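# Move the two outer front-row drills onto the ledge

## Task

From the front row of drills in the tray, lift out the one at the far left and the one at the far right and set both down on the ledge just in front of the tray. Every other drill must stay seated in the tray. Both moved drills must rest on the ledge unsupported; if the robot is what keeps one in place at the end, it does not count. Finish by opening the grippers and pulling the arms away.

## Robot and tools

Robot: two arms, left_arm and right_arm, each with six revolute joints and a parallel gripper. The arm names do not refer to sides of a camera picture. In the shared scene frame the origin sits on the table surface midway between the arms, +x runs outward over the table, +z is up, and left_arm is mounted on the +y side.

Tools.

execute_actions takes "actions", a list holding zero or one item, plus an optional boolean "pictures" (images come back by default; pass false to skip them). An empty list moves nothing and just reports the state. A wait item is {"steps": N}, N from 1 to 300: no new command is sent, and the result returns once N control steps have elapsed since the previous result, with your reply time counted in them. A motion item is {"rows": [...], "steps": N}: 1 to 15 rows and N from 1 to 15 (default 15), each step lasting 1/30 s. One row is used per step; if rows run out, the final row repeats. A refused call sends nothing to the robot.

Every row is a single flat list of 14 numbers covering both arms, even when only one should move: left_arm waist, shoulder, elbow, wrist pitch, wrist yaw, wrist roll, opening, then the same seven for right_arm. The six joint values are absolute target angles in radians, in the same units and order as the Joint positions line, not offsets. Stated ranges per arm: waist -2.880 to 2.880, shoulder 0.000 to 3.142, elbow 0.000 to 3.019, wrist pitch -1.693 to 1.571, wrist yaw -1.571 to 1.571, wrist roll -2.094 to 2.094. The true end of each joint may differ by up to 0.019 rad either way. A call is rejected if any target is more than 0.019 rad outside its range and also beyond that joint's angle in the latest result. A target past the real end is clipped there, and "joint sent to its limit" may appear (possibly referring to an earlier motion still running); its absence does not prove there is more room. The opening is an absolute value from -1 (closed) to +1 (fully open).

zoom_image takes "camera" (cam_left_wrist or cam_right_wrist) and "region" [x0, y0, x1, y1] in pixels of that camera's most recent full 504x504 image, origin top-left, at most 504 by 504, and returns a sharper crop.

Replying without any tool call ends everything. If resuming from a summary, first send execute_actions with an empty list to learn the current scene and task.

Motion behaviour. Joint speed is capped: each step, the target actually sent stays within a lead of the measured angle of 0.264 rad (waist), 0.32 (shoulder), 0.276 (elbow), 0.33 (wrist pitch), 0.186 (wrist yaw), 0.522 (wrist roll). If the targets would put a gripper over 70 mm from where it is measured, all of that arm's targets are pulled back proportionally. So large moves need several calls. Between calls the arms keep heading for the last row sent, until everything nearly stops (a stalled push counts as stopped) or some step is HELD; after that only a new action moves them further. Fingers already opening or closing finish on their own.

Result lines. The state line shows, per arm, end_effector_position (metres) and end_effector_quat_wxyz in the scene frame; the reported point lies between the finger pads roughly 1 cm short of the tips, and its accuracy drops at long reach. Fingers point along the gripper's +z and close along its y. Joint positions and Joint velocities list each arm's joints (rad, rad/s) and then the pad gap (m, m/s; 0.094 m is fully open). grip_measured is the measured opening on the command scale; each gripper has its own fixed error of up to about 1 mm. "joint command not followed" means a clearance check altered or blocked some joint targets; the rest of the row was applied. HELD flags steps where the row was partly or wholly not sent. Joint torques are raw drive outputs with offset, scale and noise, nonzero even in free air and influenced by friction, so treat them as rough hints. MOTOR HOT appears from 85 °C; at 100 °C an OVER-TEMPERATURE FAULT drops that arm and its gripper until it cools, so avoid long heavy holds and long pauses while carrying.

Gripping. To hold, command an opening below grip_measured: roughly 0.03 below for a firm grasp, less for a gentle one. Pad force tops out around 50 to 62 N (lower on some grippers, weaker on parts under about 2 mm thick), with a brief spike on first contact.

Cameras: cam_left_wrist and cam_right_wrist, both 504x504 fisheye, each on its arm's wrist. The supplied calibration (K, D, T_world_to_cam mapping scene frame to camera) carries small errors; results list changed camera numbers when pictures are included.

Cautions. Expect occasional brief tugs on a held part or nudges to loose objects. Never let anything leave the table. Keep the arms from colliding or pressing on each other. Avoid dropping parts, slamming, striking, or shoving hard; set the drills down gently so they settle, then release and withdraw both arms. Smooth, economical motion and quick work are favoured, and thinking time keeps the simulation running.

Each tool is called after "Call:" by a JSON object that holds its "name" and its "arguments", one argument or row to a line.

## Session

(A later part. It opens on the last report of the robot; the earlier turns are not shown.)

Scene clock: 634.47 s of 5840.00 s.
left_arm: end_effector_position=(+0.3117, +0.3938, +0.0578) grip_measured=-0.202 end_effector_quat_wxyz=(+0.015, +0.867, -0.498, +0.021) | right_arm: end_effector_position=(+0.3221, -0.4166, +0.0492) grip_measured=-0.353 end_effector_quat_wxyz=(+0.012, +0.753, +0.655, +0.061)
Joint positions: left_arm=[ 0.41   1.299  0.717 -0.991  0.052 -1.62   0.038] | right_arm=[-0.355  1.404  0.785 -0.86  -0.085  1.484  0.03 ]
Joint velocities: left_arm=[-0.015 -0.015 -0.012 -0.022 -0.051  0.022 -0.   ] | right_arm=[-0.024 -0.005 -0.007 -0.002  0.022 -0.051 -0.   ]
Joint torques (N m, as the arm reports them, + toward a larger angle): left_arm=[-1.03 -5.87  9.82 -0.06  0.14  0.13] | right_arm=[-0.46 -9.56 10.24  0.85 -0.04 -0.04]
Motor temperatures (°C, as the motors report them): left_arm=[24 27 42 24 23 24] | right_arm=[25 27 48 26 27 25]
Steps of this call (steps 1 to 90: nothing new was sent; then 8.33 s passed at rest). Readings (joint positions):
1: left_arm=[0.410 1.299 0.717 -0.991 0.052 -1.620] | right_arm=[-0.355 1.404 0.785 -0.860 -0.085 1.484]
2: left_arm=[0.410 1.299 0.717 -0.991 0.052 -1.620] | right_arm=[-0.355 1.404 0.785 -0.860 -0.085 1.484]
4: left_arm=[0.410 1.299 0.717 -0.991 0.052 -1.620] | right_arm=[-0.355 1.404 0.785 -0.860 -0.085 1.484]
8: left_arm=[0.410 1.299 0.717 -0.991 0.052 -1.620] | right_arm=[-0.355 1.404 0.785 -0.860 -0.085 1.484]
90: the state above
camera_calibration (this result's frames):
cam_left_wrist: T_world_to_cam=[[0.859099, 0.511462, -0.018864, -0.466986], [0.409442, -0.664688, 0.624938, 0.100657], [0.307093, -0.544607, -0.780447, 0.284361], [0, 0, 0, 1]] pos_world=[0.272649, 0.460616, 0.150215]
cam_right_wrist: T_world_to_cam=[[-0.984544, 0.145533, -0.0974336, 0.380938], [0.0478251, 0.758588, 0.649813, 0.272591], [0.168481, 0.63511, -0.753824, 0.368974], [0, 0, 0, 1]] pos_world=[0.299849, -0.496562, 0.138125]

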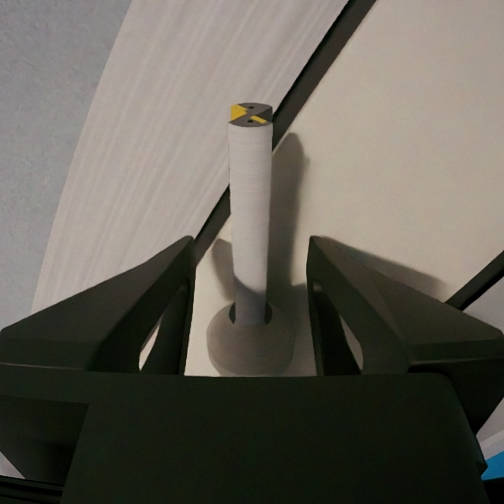

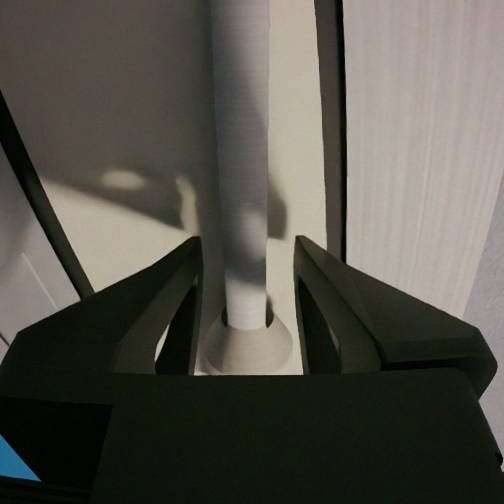

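Call:
{"name": "execute_actions", "arguments": {
  "actions": [
    {"rows":[[0.411,1.287,0.736,-1.001,0.054,-1.620,-0.17,-0.356,1.392,0.808,-0.870,-0.086,1.484,-0.32],[0.411,1.275,0.736,-1.006,0.054,-1.620,-0.14,-0.356,1.380,0.808,-0.875,-0.086,1.484,-0.29],[0.411,1.261,0.736,-1.011,0.054,-1.620,-0.11,-0.356,1.366,0.808,-0.880,-0.086,1.484,-0.26],[0.411,1.245,0.736,-1.016,0.054,-1.620,-0.08,-0.356,1.350,0.808,-0.885,-0.086,1.484,-0.23],[0.411,1.227,0.736,-1.021,0.054,-1.620,-0.05,-0.356,1.332,0.808,-0.890,-0.086,1.484,-0.20],[0.411,1.207,0.736,-1.027,0.054,-1.620,-0.05,-0.356,1.312,0.808,-0.896,-0.086,1.484,-0.20],[0.411,1.185,0.736,-1.033,0.054,-1.620,-0.05,-0.356,1.290,0.808,-0.902,-0.086,1.484,-0.20],[0.411,1.161,0.736,-1.041,0.054,-1.620,-0.05,-0.356,1.266,0.808,-0.910,-0.086,1.484,-0.20],[0.411,1.135,0.736,-1.051,0.054,-1.620,-0.05,-0.356,1.240,0.808,-0.920,-0.086,1.484,-0.20],[0.411,1.107,0.736,-1.063,0.054,-1.620,-0.05,-0.356,1.212,0.808,-0.932,-0.086,1.484,-0.20],[0.411,1.077,0.736,-1.077,0.054,-1.620,-0.05,-0.356,1.182,0.808,-0.946,-0.086,1.484,-0.20],[0.411,1.045,0.736,-1.093,0.054,-1.620,-0.05,-0.356,1.150,0.808,-0.962,-0.086,1.484,-0.20],[0.411,1.011,0.736,-1.111,0.054,-1.620,-0.05,-0.356,1.116,0.808,-0.980,-0.086,1.484,-0.20],[0.411,0.977,0.736,-1.131,0.054,-1.620,-0.05,-0.356,1.082,0.808,-1.000,-0.086,1.484,-0.20],[0.411,0.943,0.736,-1.151,0.054,-1.620,-0.05,-0.356,1.048,0.808,-1.020,-0.086,1.484,-0.20]],"steps":15}
  ],
  "pictures": false
}}

Call:
{"name": "execute_actions", "arguments": {
  "actions": [
    {"rows":[[0.411,0.909,0.736,-1.171,0.054,-1.620,-0.05,-0.356,1.014,0.808,-1.040,-0.086,1.484,-0.20],[0.411,0.875,0.736,-1.191,0.054,-1.620,-0.05,-0.356,0.980,0.808,-1.060,-0.086,1.484,-0.20],[0.411,0.841,0.736,-1.211,0.054,-1.620,-0.05,-0.356,0.946,0.808,-1.080,-0.086,1.484,-0.20],[0.411,0.807,0.736,-1.231,0.054,-1.620,-0.05,-0.356,0.912,0.808,-1.100,-0.086,1.484,-0.20],[0.411,0.773,0.736,-1.251,0.054,-1.620,-0.05,-0.356,0.878,0.808,-1.120,-0.086,1.484,-0.20],[0.411,0.739,0.736,-1.271,0.054,-1.620,-0.05,-0.356,0.844,0.808,-1.140,-0.086,1.484,-0.20],[0.411,0.707,0.736,-1.291,0.054,-1.620,-0.05,-0.356,0.812,0.808,-1.160,-0.086,1.484,-0.20],[0.411,0.677,0.736,-1.309,0.054,-1.620,-0.05,-0.356,0.782,0.808,-1.178,-0.086,1.484,-0.20],[0.411,0.650,0.736,-1.325,0.054,-1.620,-0.05,-0.356,0.755,0.808,-1.194,-0.086,1.484,-0.20],[0.411,0.626,0.736,-1.339,0.054,-1.620,-0.05,-0.356,0.731,0.808,-1.208,-0.086,1.484,-0.20],[0.411,0.606,0.736,-1.350,0.054,-1.620,-0.05,-0.356,0.711,0.808,-1.219,-0.086,1.484,-0.20],[0.411,0.590,0.736,-1.358,0.054,-1.620,-0.05,-0.356,0.695,0.808,-1.227,-0.086,1.484,-0.20],[0.411,0.578,0.736,-1.363,0.054,-1.620,-0.05,-0.356,0.683,0.808,-1.232,-0.086,1.484,-0.20],[0.411,0.570,0.736,-1.365,0.054,-1.620,-0.05,-0.356,0.675,0.808,-1.234,-0.086,1.484,-0.20],[0.411,0.567,0.736,-1.365,0.054,-1.620,-0.05,-0.356,0.672,0.808,-1.234,-0.086,1.484,-0.20]],"steps":15}
  ],
  "pictures": false
}}

Call:
{"name": "execute_actions", "arguments": {
  "actions": [
    {"steps":12}
  ]
}}

Scene clock: 661.97 s of 5840.00 s.
left_arm: end_effector_position=(+0.2974, +0.3864, +0.1332) grip_measured=-0.052 end_effector_quat_wxyz=(-0.059, +0.862, -0.498, +0.068) | right_arm: end_effector_position=(+0.3070, -0.4130, +0.1382) grip_measured=-0.203 end_effector_quat_wxyz=(+0.083, +0.744, +0.653, +0.112)
Joint positions: left_arm=[ 0.41   1.018  0.717 -1.096  0.052 -1.62   0.045] | right_arm=[-0.355  1.122  0.785 -0.967 -0.085  1.484  0.037]
Joint velocities: left_arm=[-0.015 -1.05  -0.002 -0.525 -0.022  0.007 -0.   ] | right_arm=[-0.005 -1.07  -0.017 -0.53  -0.007 -0.007 -0.   ]
Joint torques (N m, as the arm reports them, + toward a larger angle): left_arm=[-1.01 -4.45 11.33 -0.4   0.14  0.13] | right_arm=[-0.37 -7.66 11.69  0.58 -0.04 -0.06]
Motor temperatures (°C, as the motors report them): left_arm=[24 27 41 24 23 24] | right_arm=[25 27 48 25 26 25]
Steps of this call (steps 1 to 90: nothing new was sent; then 24.00 s passed at rest; steps 91 to 105: all 15 steps of this action). Readings (joint positions):
91: left_arm=[0.410 1.299 0.717 -0.991 0.052 -1.620] | right_arm=[-0.355 1.404 0.785 -0.860 -0.085 1.484]
92: left_arm=[0.410 1.299 0.717 -0.991 0.052 -1.620] | right_arm=[-0.355 1.403 0.785 -0.860 -0.085 1.484]
94: left_arm=[0.410 1.292 0.717 -0.994 0.052 -1.620] | right_arm=[-0.355 1.396 0.785 -0.864 -0.085 1.484]
98: left_arm=[0.410 1.232 0.717 -1.011 0.052 -1.620] | right_arm=[-0.355 1.339 0.785 -0.883 -0.085 1.484]
105: the state above

Scene clock: 662.47 s of 5840.00 s.
left_arm: end_effector_position=(+0.2261, +0.3494, +0.2188) grip_measured=-0.052 end_effector_quat_wxyz=(-0.142, +0.849, -0.494, +0.121) | right_arm: end_effector_position=(+0.2232, -0.3935, +0.2444) grip_measured=-0.203 end_effector_quat_wxyz=(+0.165, +0.727, +0.644, +0.171)
Joint positions: left_arm=[ 0.41   0.572  0.717 -1.343  0.052 -1.62   0.045] | right_arm=[-0.355  0.668  0.785 -1.214 -0.085  1.484  0.037]
Joint velocities: left_arm=[-0.015 -0.298  0.002 -0.105 -0.007  0.081  0.   ] | right_arm=[-0.005 -0.317 -0.002 -0.129  0.022  0.022  0.   ]
Joint torques (N m, as the arm reports them, + toward a larger angle): left_arm=[-1.06  1.76 11.95  0.16  0.14  0.16] | right_arm=[-0.42 -0.04 12.48  1.18 -0.04 -0.08]
Motor temperatures (°C, as the motors report them): left_arm=[24 27 41 24 23 24] | right_arm=[25 27 48 25 26 25]
Steps of this call (steps 1 to 15: all 15 steps of this action). Readings (joint positions):
1: left_arm=[0.410 0.982 0.717 -1.115 0.052 -1.620] | right_arm=[-0.355 1.085 0.785 -0.985 -0.085 1.484]
2: left_arm=[0.410 0.946 0.717 -1.134 0.052 -1.620] | right_arm=[-0.355 1.049 0.785 -1.005 -0.085 1.484]
4: left_arm=[0.410 0.875 0.717 -1.174 0.052 -1.620] | right_arm=[-0.355 0.976 0.785 -1.045 -0.085 1.484]
8: left_arm=[0.410 0.737 0.717 -1.253 0.052 -1.620] | right_arm=[-0.355 0.838 0.785 -1.124 -0.085 1.484]
15: the state above

Scene clock: 662.87 s of 5840.00 s.
left_arm: end_effector_position=(+0.2242, +0.3485, +0.2201) grip_measured=-0.052 end_effector_quat_wxyz=(-0.144, +0.849, -0.494, +0.122) | right_arm: end_effector_position=(+0.2219, -0.3932, +0.2443) grip_measured=-0.203 end_effector_quat_wxyz=(+0.164, +0.728, +0.644, +0.170)
Joint positions: left_arm=[ 0.41   0.563  0.717 -1.348  0.052 -1.62   0.045] | right_arm=[-0.355  0.666  0.785 -1.22  -0.085  1.484  0.037]
Joint velocities: left_arm=[ 0.005 -0.024 -0.017 -0.007 -0.037  0.007 -0.001] | right_arm=[ 0.005  0.005 -0.002  0.002  0.051 -0.037  0.   ]
Joint torques (N m, as the arm reports them, + toward a larger angle): left_arm=[-1.03  1.49 11.94  0.04  0.14  0.16] | right_arm=[-0.51 -0.95 12.48  0.92 -0.04 -0.08]
Motor temperatures (°C, as the motors report them): left_arm=[24 27 42 24 23 24] | right_arm=[25 27 48 25 26 25]
Steps of this call (steps 1 to 12: the robot went on to your last target). Readings (joint positions):
1: left_arm=[0.410 0.565 0.717 -1.346 0.052 -1.620] | right_arm=[-0.355 0.660 0.785 -1.217 -0.085 1.484]
2: left_arm=[0.410 0.563 0.717 -1.348 0.052 -1.620] | right_arm=[-0.355 0.657 0.785 -1.219 -0.085 1.484]
4: left_arm=[0.410 0.563 0.717 -1.348 0.052 -1.620] | right_arm=[-0.355 0.658 0.785 -1.220 -0.085 1.484]
8: left_arm=[0.410 0.563 0.717 -1.348 0.052 -1.620] | right_arm=[-0.355 0.665 0.785 -1.220 -0.085 1.484]
12: the state above
camera_calibration (this result's frames):
cam_left_wrist: T_world_to_cam=[[0.802359, 0.482035, 0.351941, -0.424272], [0.200463, -0.773069, 0.601813, 0.0945708], [0.562169, -0.412319, -0.716909, 0.295944], [0, 0, 0, 1]] pos_world=[0.15509, 0.399647, 0.30457]
cam_right_wrist: T_world_to_cam=[[-0.88114, 0.121434, -0.456996, 0.353349], [-0.177332, 0.811062, 0.557434, 0.226041], [0.438344, 0.572217, -0.693125, 0.418674], [0, 0, 0, 1]] pos_world=[0.167911, -0.465814, 0.32567]

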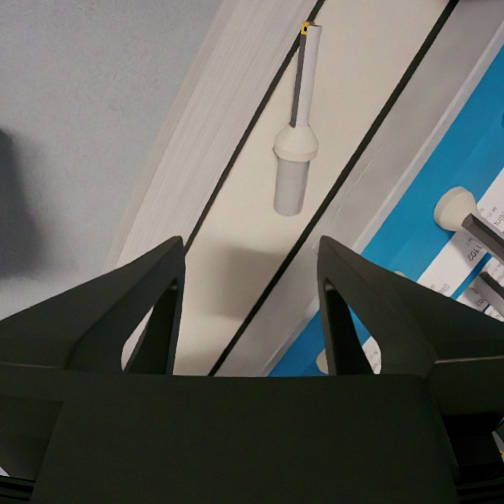

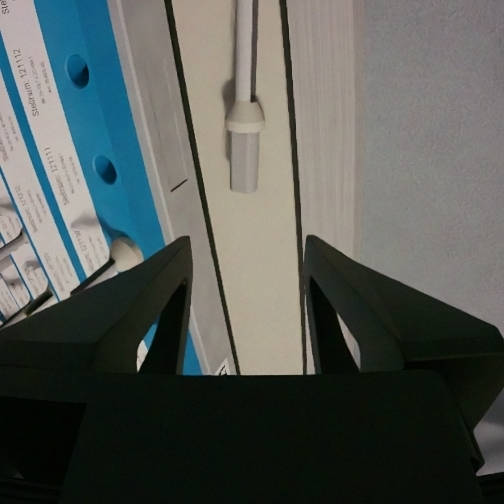

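Both drills are lying on the ledge. I'll look once more to check they're still.

Call:
{"name": "execute_actions", "arguments": {
  "actions": []
}}

Scene clock: 663.97 s of 5840.00 s.
left_arm: end_effector_position=(+0.2242, +0.3485, +0.2201) grip_measured=-0.052 end_effector_quat_wxyz=(-0.144, +0.849, -0.494, +0.122) | right_arm: end_effector_position=(+0.2219, -0.3932, +0.2443) grip_measured=-0.203 end_effector_quat_wxyz=(+0.164, +0.728, +0.644, +0.170)
Joint positions: left_arm=[ 0.41   0.563  0.717 -1.348  0.052 -1.62   0.045] | right_arm=[-0.355  0.666  0.785 -1.22  -0.085  1.484  0.037]
Joint velocities: left_arm=[-0.005 -0.005 -0.002 -0.007 -0.022  0.007 -0.   ] | right_arm=[ 0.005 -0.005  0.007 -0.002  0.066  0.007 -0.   ]
Joint torques (N m, as the arm reports them, + toward a larger angle): left_arm=[-1.06  1.23 11.98  0.05  0.14  0.16] | right_arm=[-0.41 -1.18 12.46  0.93 -0.05 -0.08]
Motor temperatures (°C, as the motors report them): left_arm=[24 27 42 24 23 24] | right_arm=[25 27 48 25 26 25]
Steps of this call (steps 1 to 15: the robot went on to your last target; steps 16 to 33: nothing new was sent). Readings (joint positions):
1: left_arm=[0.410 0.563 0.717 -1.348 0.052 -1.620] | right_arm=[-0.355 0.666 0.785 -1.220 -0.085 1.484]
2: left_arm=[0.410 0.563 0.717 -1.348 0.052 -1.620] | right_arm=[-0.355 0.666 0.785 -1.220 -0.085 1.484]
4: left_arm=[0.410 0.563 0.717 -1.348 0.052 -1.620] | right_arm=[-0.355 0.666 0.785 -1.220 -0.085 1.484]
8: left_arm=[0.410 0.563 0.717 -1.348 0.052 -1.620] | right_arm=[-0.355 0.666 0.785 -1.220 -0.085 1.484]
33: the state above
All arms were judged still, so your last target was given up. Only a new action makes them travel on or press farther. Fingers that are still opening or closing keep moving.
camera_calibration (this result's frames):
cam_left_wrist: T_world_to_cam=[[0.802359, 0.482035, 0.351941, -0.424272], [0.200463, -0.773069, 0.601813, 0.0945708], [0.562169, -0.412319, -0.716909, 0.295944], [0, 0, 0, 1]] pos_world=[0.15509, 0.399647, 0.30457]
cam_right_wrist: T_world_to_cam=[[-0.88114, 0.121434, -0.456996, 0.353349], [-0.177332, 0.811062, 0.557434, 0.226041], [0.438344, 0.572217, -0.693125, 0.418674], [0, 0, 0, 1]] pos_world=[0.167911, -0.465814, 0.32567]

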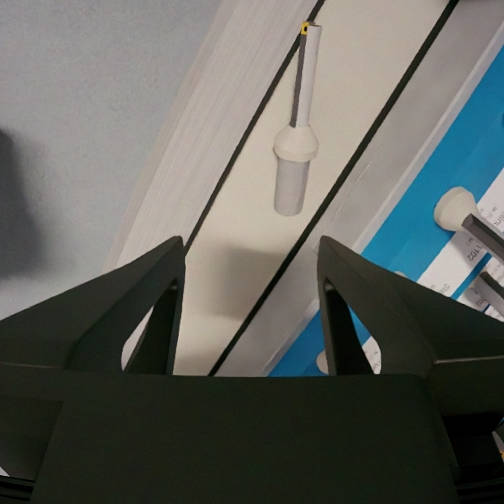

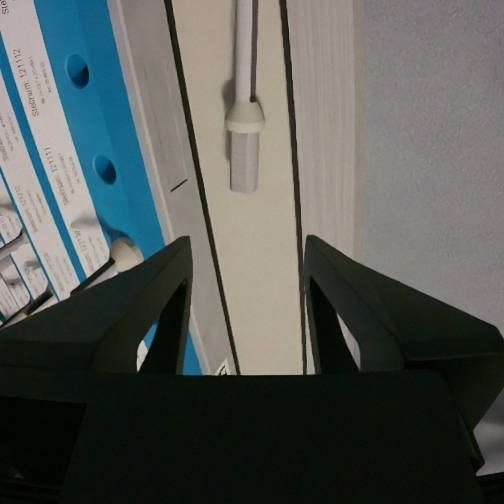

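Call:
{"name": "zoom_image", "arguments": {
  "camera": "cam_right_wrist",
  "region": [0, 0, 300, 300]
}}

Call:
{"name": "zoom_image", "arguments": {
  "camera": "cam_left_wrist",
  "region": [240, 0, 504, 264]
}}

Region (0, 0, 300, 300) of cam_right_wrist's 504x504 image, scaled by 1.680, with more detail than that image has.

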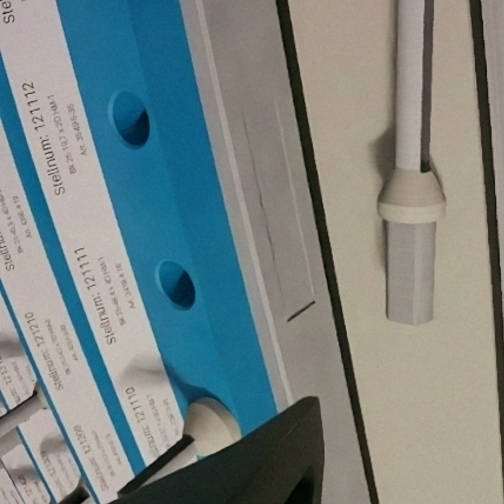

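Region (240, 0, 504, 264) of cam_left_wrist's 504x504 image, scaled by 1.909, with more detail than that image has.

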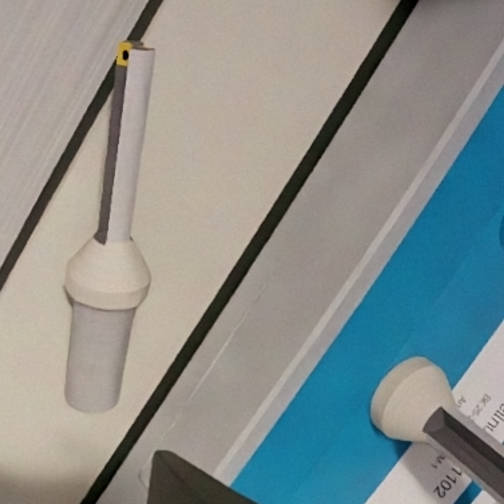

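Call:
{"name": "execute_actions", "arguments": {
  "actions": [
    {"rows":[[0.411,0.567,0.736,-1.365,0.054,-1.620,-0.05,-0.364,0.672,0.808,-1.234,-0.086,1.484,-0.20],[0.411,0.567,0.736,-1.365,0.054,-1.620,-0.05,-0.374,0.672,0.808,-1.234,-0.086,1.484,-0.20],[0.411,0.567,0.736,-1.365,0.054,-1.620,-0.05,-0.388,0.672,0.808,-1.234,-0.086,1.484,-0.20],[0.411,0.567,0.736,-1.365,0.054,-1.620,-0.05,-0.406,0.672,0.808,-1.234,-0.086,1.484,-0.20],[0.411,0.567,0.736,-1.365,0.054,-1.620,-0.05,-0.427,0.672,0.808,-1.234,-0.086,1.484,-0.20],[0.411,0.567,0.736,-1.365,0.054,-1.620,-0.05,-0.450,0.672,0.808,-1.234,-0.086,1.484,-0.20],[0.411,0.567,0.736,-1.365,0.054,-1.620,-0.05,-0.475,0.672,0.808,-1.234,-0.086,1.484,-0.20],[0.411,0.567,0.736,-1.365,0.054,-1.620,-0.05,-0.500,0.672,0.808,-1.234,-0.086,1.484,-0.20],[0.411,0.567,0.736,-1.365,0.054,-1.620,-0.05,-0.525,0.672,0.808,-1.234,-0.086,1.484,-0.20],[0.411,0.567,0.736,-1.365,0.054,-1.620,-0.05,-0.548,0.672,0.808,-1.234,-0.086,1.484,-0.20],[0.411,0.567,0.736,-1.365,0.054,-1.620,-0.05,-0.569,0.672,0.808,-1.234,-0.086,1.484,-0.20],[0.411,0.567,0.736,-1.365,0.054,-1.620,-0.05,-0.587,0.672,0.808,-1.234,-0.086,1.484,-0.20],[0.411,0.567,0.736,-1.365,0.054,-1.620,-0.05,-0.601,0.672,0.808,-1.234,-0.086,1.484,-0.20],[0.411,0.567,0.736,-1.365,0.054,-1.620,-0.05,-0.611,0.672,0.808,-1.234,-0.086,1.484,-0.20],[0.411,0.567,0.736,-1.365,0.054,-1.620,-0.05,-0.616,0.672,0.808,-1.234,-0.086,1.484,-0.20]],"steps":15}
  ],
  "pictures": false
}}

Call:
{"name": "execute_actions", "arguments": {
  "actions": [
    {"steps":8}
  ]
}}

Scene clock: 679.57 s of 5840.00 s.
left_arm: end_effector_position=(+0.2242, +0.3485, +0.2201) grip_measured=-0.052 end_effector_quat_wxyz=(-0.144, +0.849, -0.494, +0.122) | right_arm: end_effector_position=(+0.2038, -0.4527, +0.2443) grip_measured=-0.202 end_effector_quat_wxyz=(+0.183, +0.800, +0.551, +0.149)
Joint positions: left_arm=[ 0.41   0.563  0.717 -1.348  0.052 -1.62   0.045] | right_arm=[-0.598  0.666  0.785 -1.22  -0.085  1.484  0.037]
Joint velocities: left_arm=[-0.005 -0.015 -0.012 -0.012 -0.007  0.037  0.   ] | right_arm=[-0.347 -0.005  0.002 -0.002  0.007 -0.022 -0.001]
Joint torques (N m, as the arm reports them, + toward a larger angle): left_arm=[-1.03  1.21 11.97  0.06  0.14  0.16] | right_arm=[ 0.26 -1.24 12.48  0.92 -0.04 -0.08]
Motor temperatures (°C, as the motors report them): left_arm=[24 27 43 24 23 24] | right_arm=[25 27 50 25 26 25]
Steps of this call (steps 1 to 90: nothing new was sent; then 12.10 s passed at rest; steps 91 to 105: all 15 steps of this action). Readings (joint positions):
91: left_arm=[0.410 0.563 0.717 -1.348 0.052 -1.620] | right_arm=[-0.355 0.666 0.785 -1.220 -0.085 1.484]
92: left_arm=[0.410 0.563 0.717 -1.348 0.052 -1.620] | right_arm=[-0.356 0.666 0.785 -1.220 -0.085 1.484]
94: left_arm=[0.410 0.563 0.717 -1.348 0.052 -1.620] | right_arm=[-0.366 0.666 0.785 -1.220 -0.085 1.484]
98: left_arm=[0.410 0.563 0.717 -1.348 0.052 -1.620] | right_arm=[-0.441 0.666 0.785 -1.220 -0.085 1.484]
105: the state above

Scene clock: 679.83 s of 5840.00 s.
left_arm: end_effector_position=(+0.2242, +0.3485, +0.2201) grip_measured=-0.052 end_effector_quat_wxyz=(-0.144, +0.849, -0.494, +0.122) | right_arm: end_effector_position=(+0.2023, -0.4560, +0.2443) grip_measured=-0.202 end_effector_quat_wxyz=(+0.184, +0.804, +0.546, +0.147)
Joint positions: left_arm=[ 0.41   0.563  0.717 -1.348  0.052 -1.62   0.045] | right_arm=[-0.612  0.666  0.785 -1.22  -0.085  1.484  0.037]
Joint velocities: left_arm=[ 0.005  0.005 -0.012  0.012  0.007  0.051  0.001] | right_arm=[-0.015 -0.005 -0.017  0.007 -0.022 -0.007  0.   ]
Joint torques (N m, as the arm reports them, + toward a larger angle): left_arm=[-1.06  1.22 11.97  0.04  0.14  0.16] | right_arm=[-0.61 -1.26 12.47  0.92 -0.04 -0.09]
Motor temperatures (°C, as the motors report them): left_arm=[24 27 43 24 23 24] | right_arm=[25 27 50 25 26 25]
Steps of this call (steps 1 to 8: the robot went on to your last target). Readings (joint positions):
1: left_arm=[0.410 0.563 0.717 -1.348 0.052 -1.620] | right_arm=[-0.607 0.666 0.785 -1.220 -0.085 1.484]
2: left_arm=[0.410 0.563 0.717 -1.348 0.052 -1.620] | right_arm=[-0.611 0.666 0.785 -1.220 -0.085 1.484]
4: left_arm=[0.410 0.563 0.717 -1.348 0.052 -1.620] | right_arm=[-0.612 0.666 0.785 -1.220 -0.085 1.484]
8: the state above
camera_calibration (this result's frames):
cam_left_wrist: T_world_to_cam=[[0.802359, 0.482035, 0.351941, -0.424272], [0.200463, -0.773069, 0.601813, 0.0945708], [0.562169, -0.412319, -0.716909, 0.295944], [0, 0, 0, 1]] pos_world=[0.15509, 0.399647, 0.30457]
cam_right_wrist: T_world_to_cam=[[-0.821295, 0.341509, -0.456996, 0.431958], [0.0347428, 0.829494, 0.557434, 0.239039], [0.569444, 0.44194, -0.693125, 0.377299], [0, 0, 0, 1]] pos_world=[0.131609, -0.512542, 0.32567]

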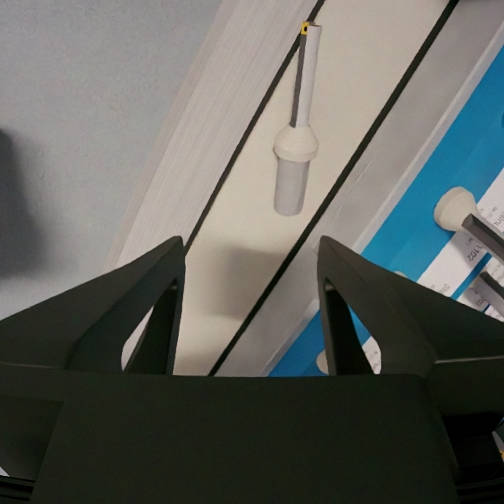

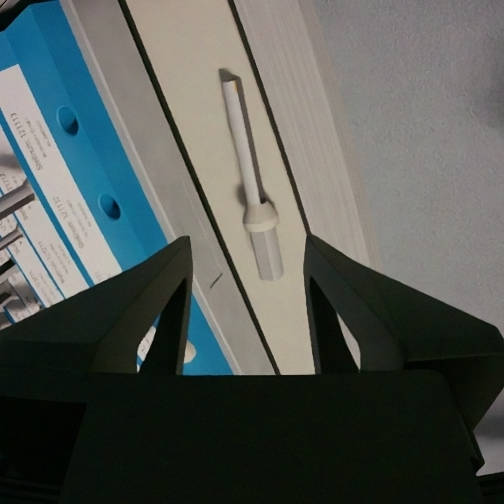

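Holes 121112 and 121113, the last two in the row, are empty, so 121111 was the rightmost drill. Both drills are resting on the ledge and the arms are clear.

Call:
{"name": "finished_scene", "arguments": {
  "scene": 2
}}

The scene is finished: the task was done.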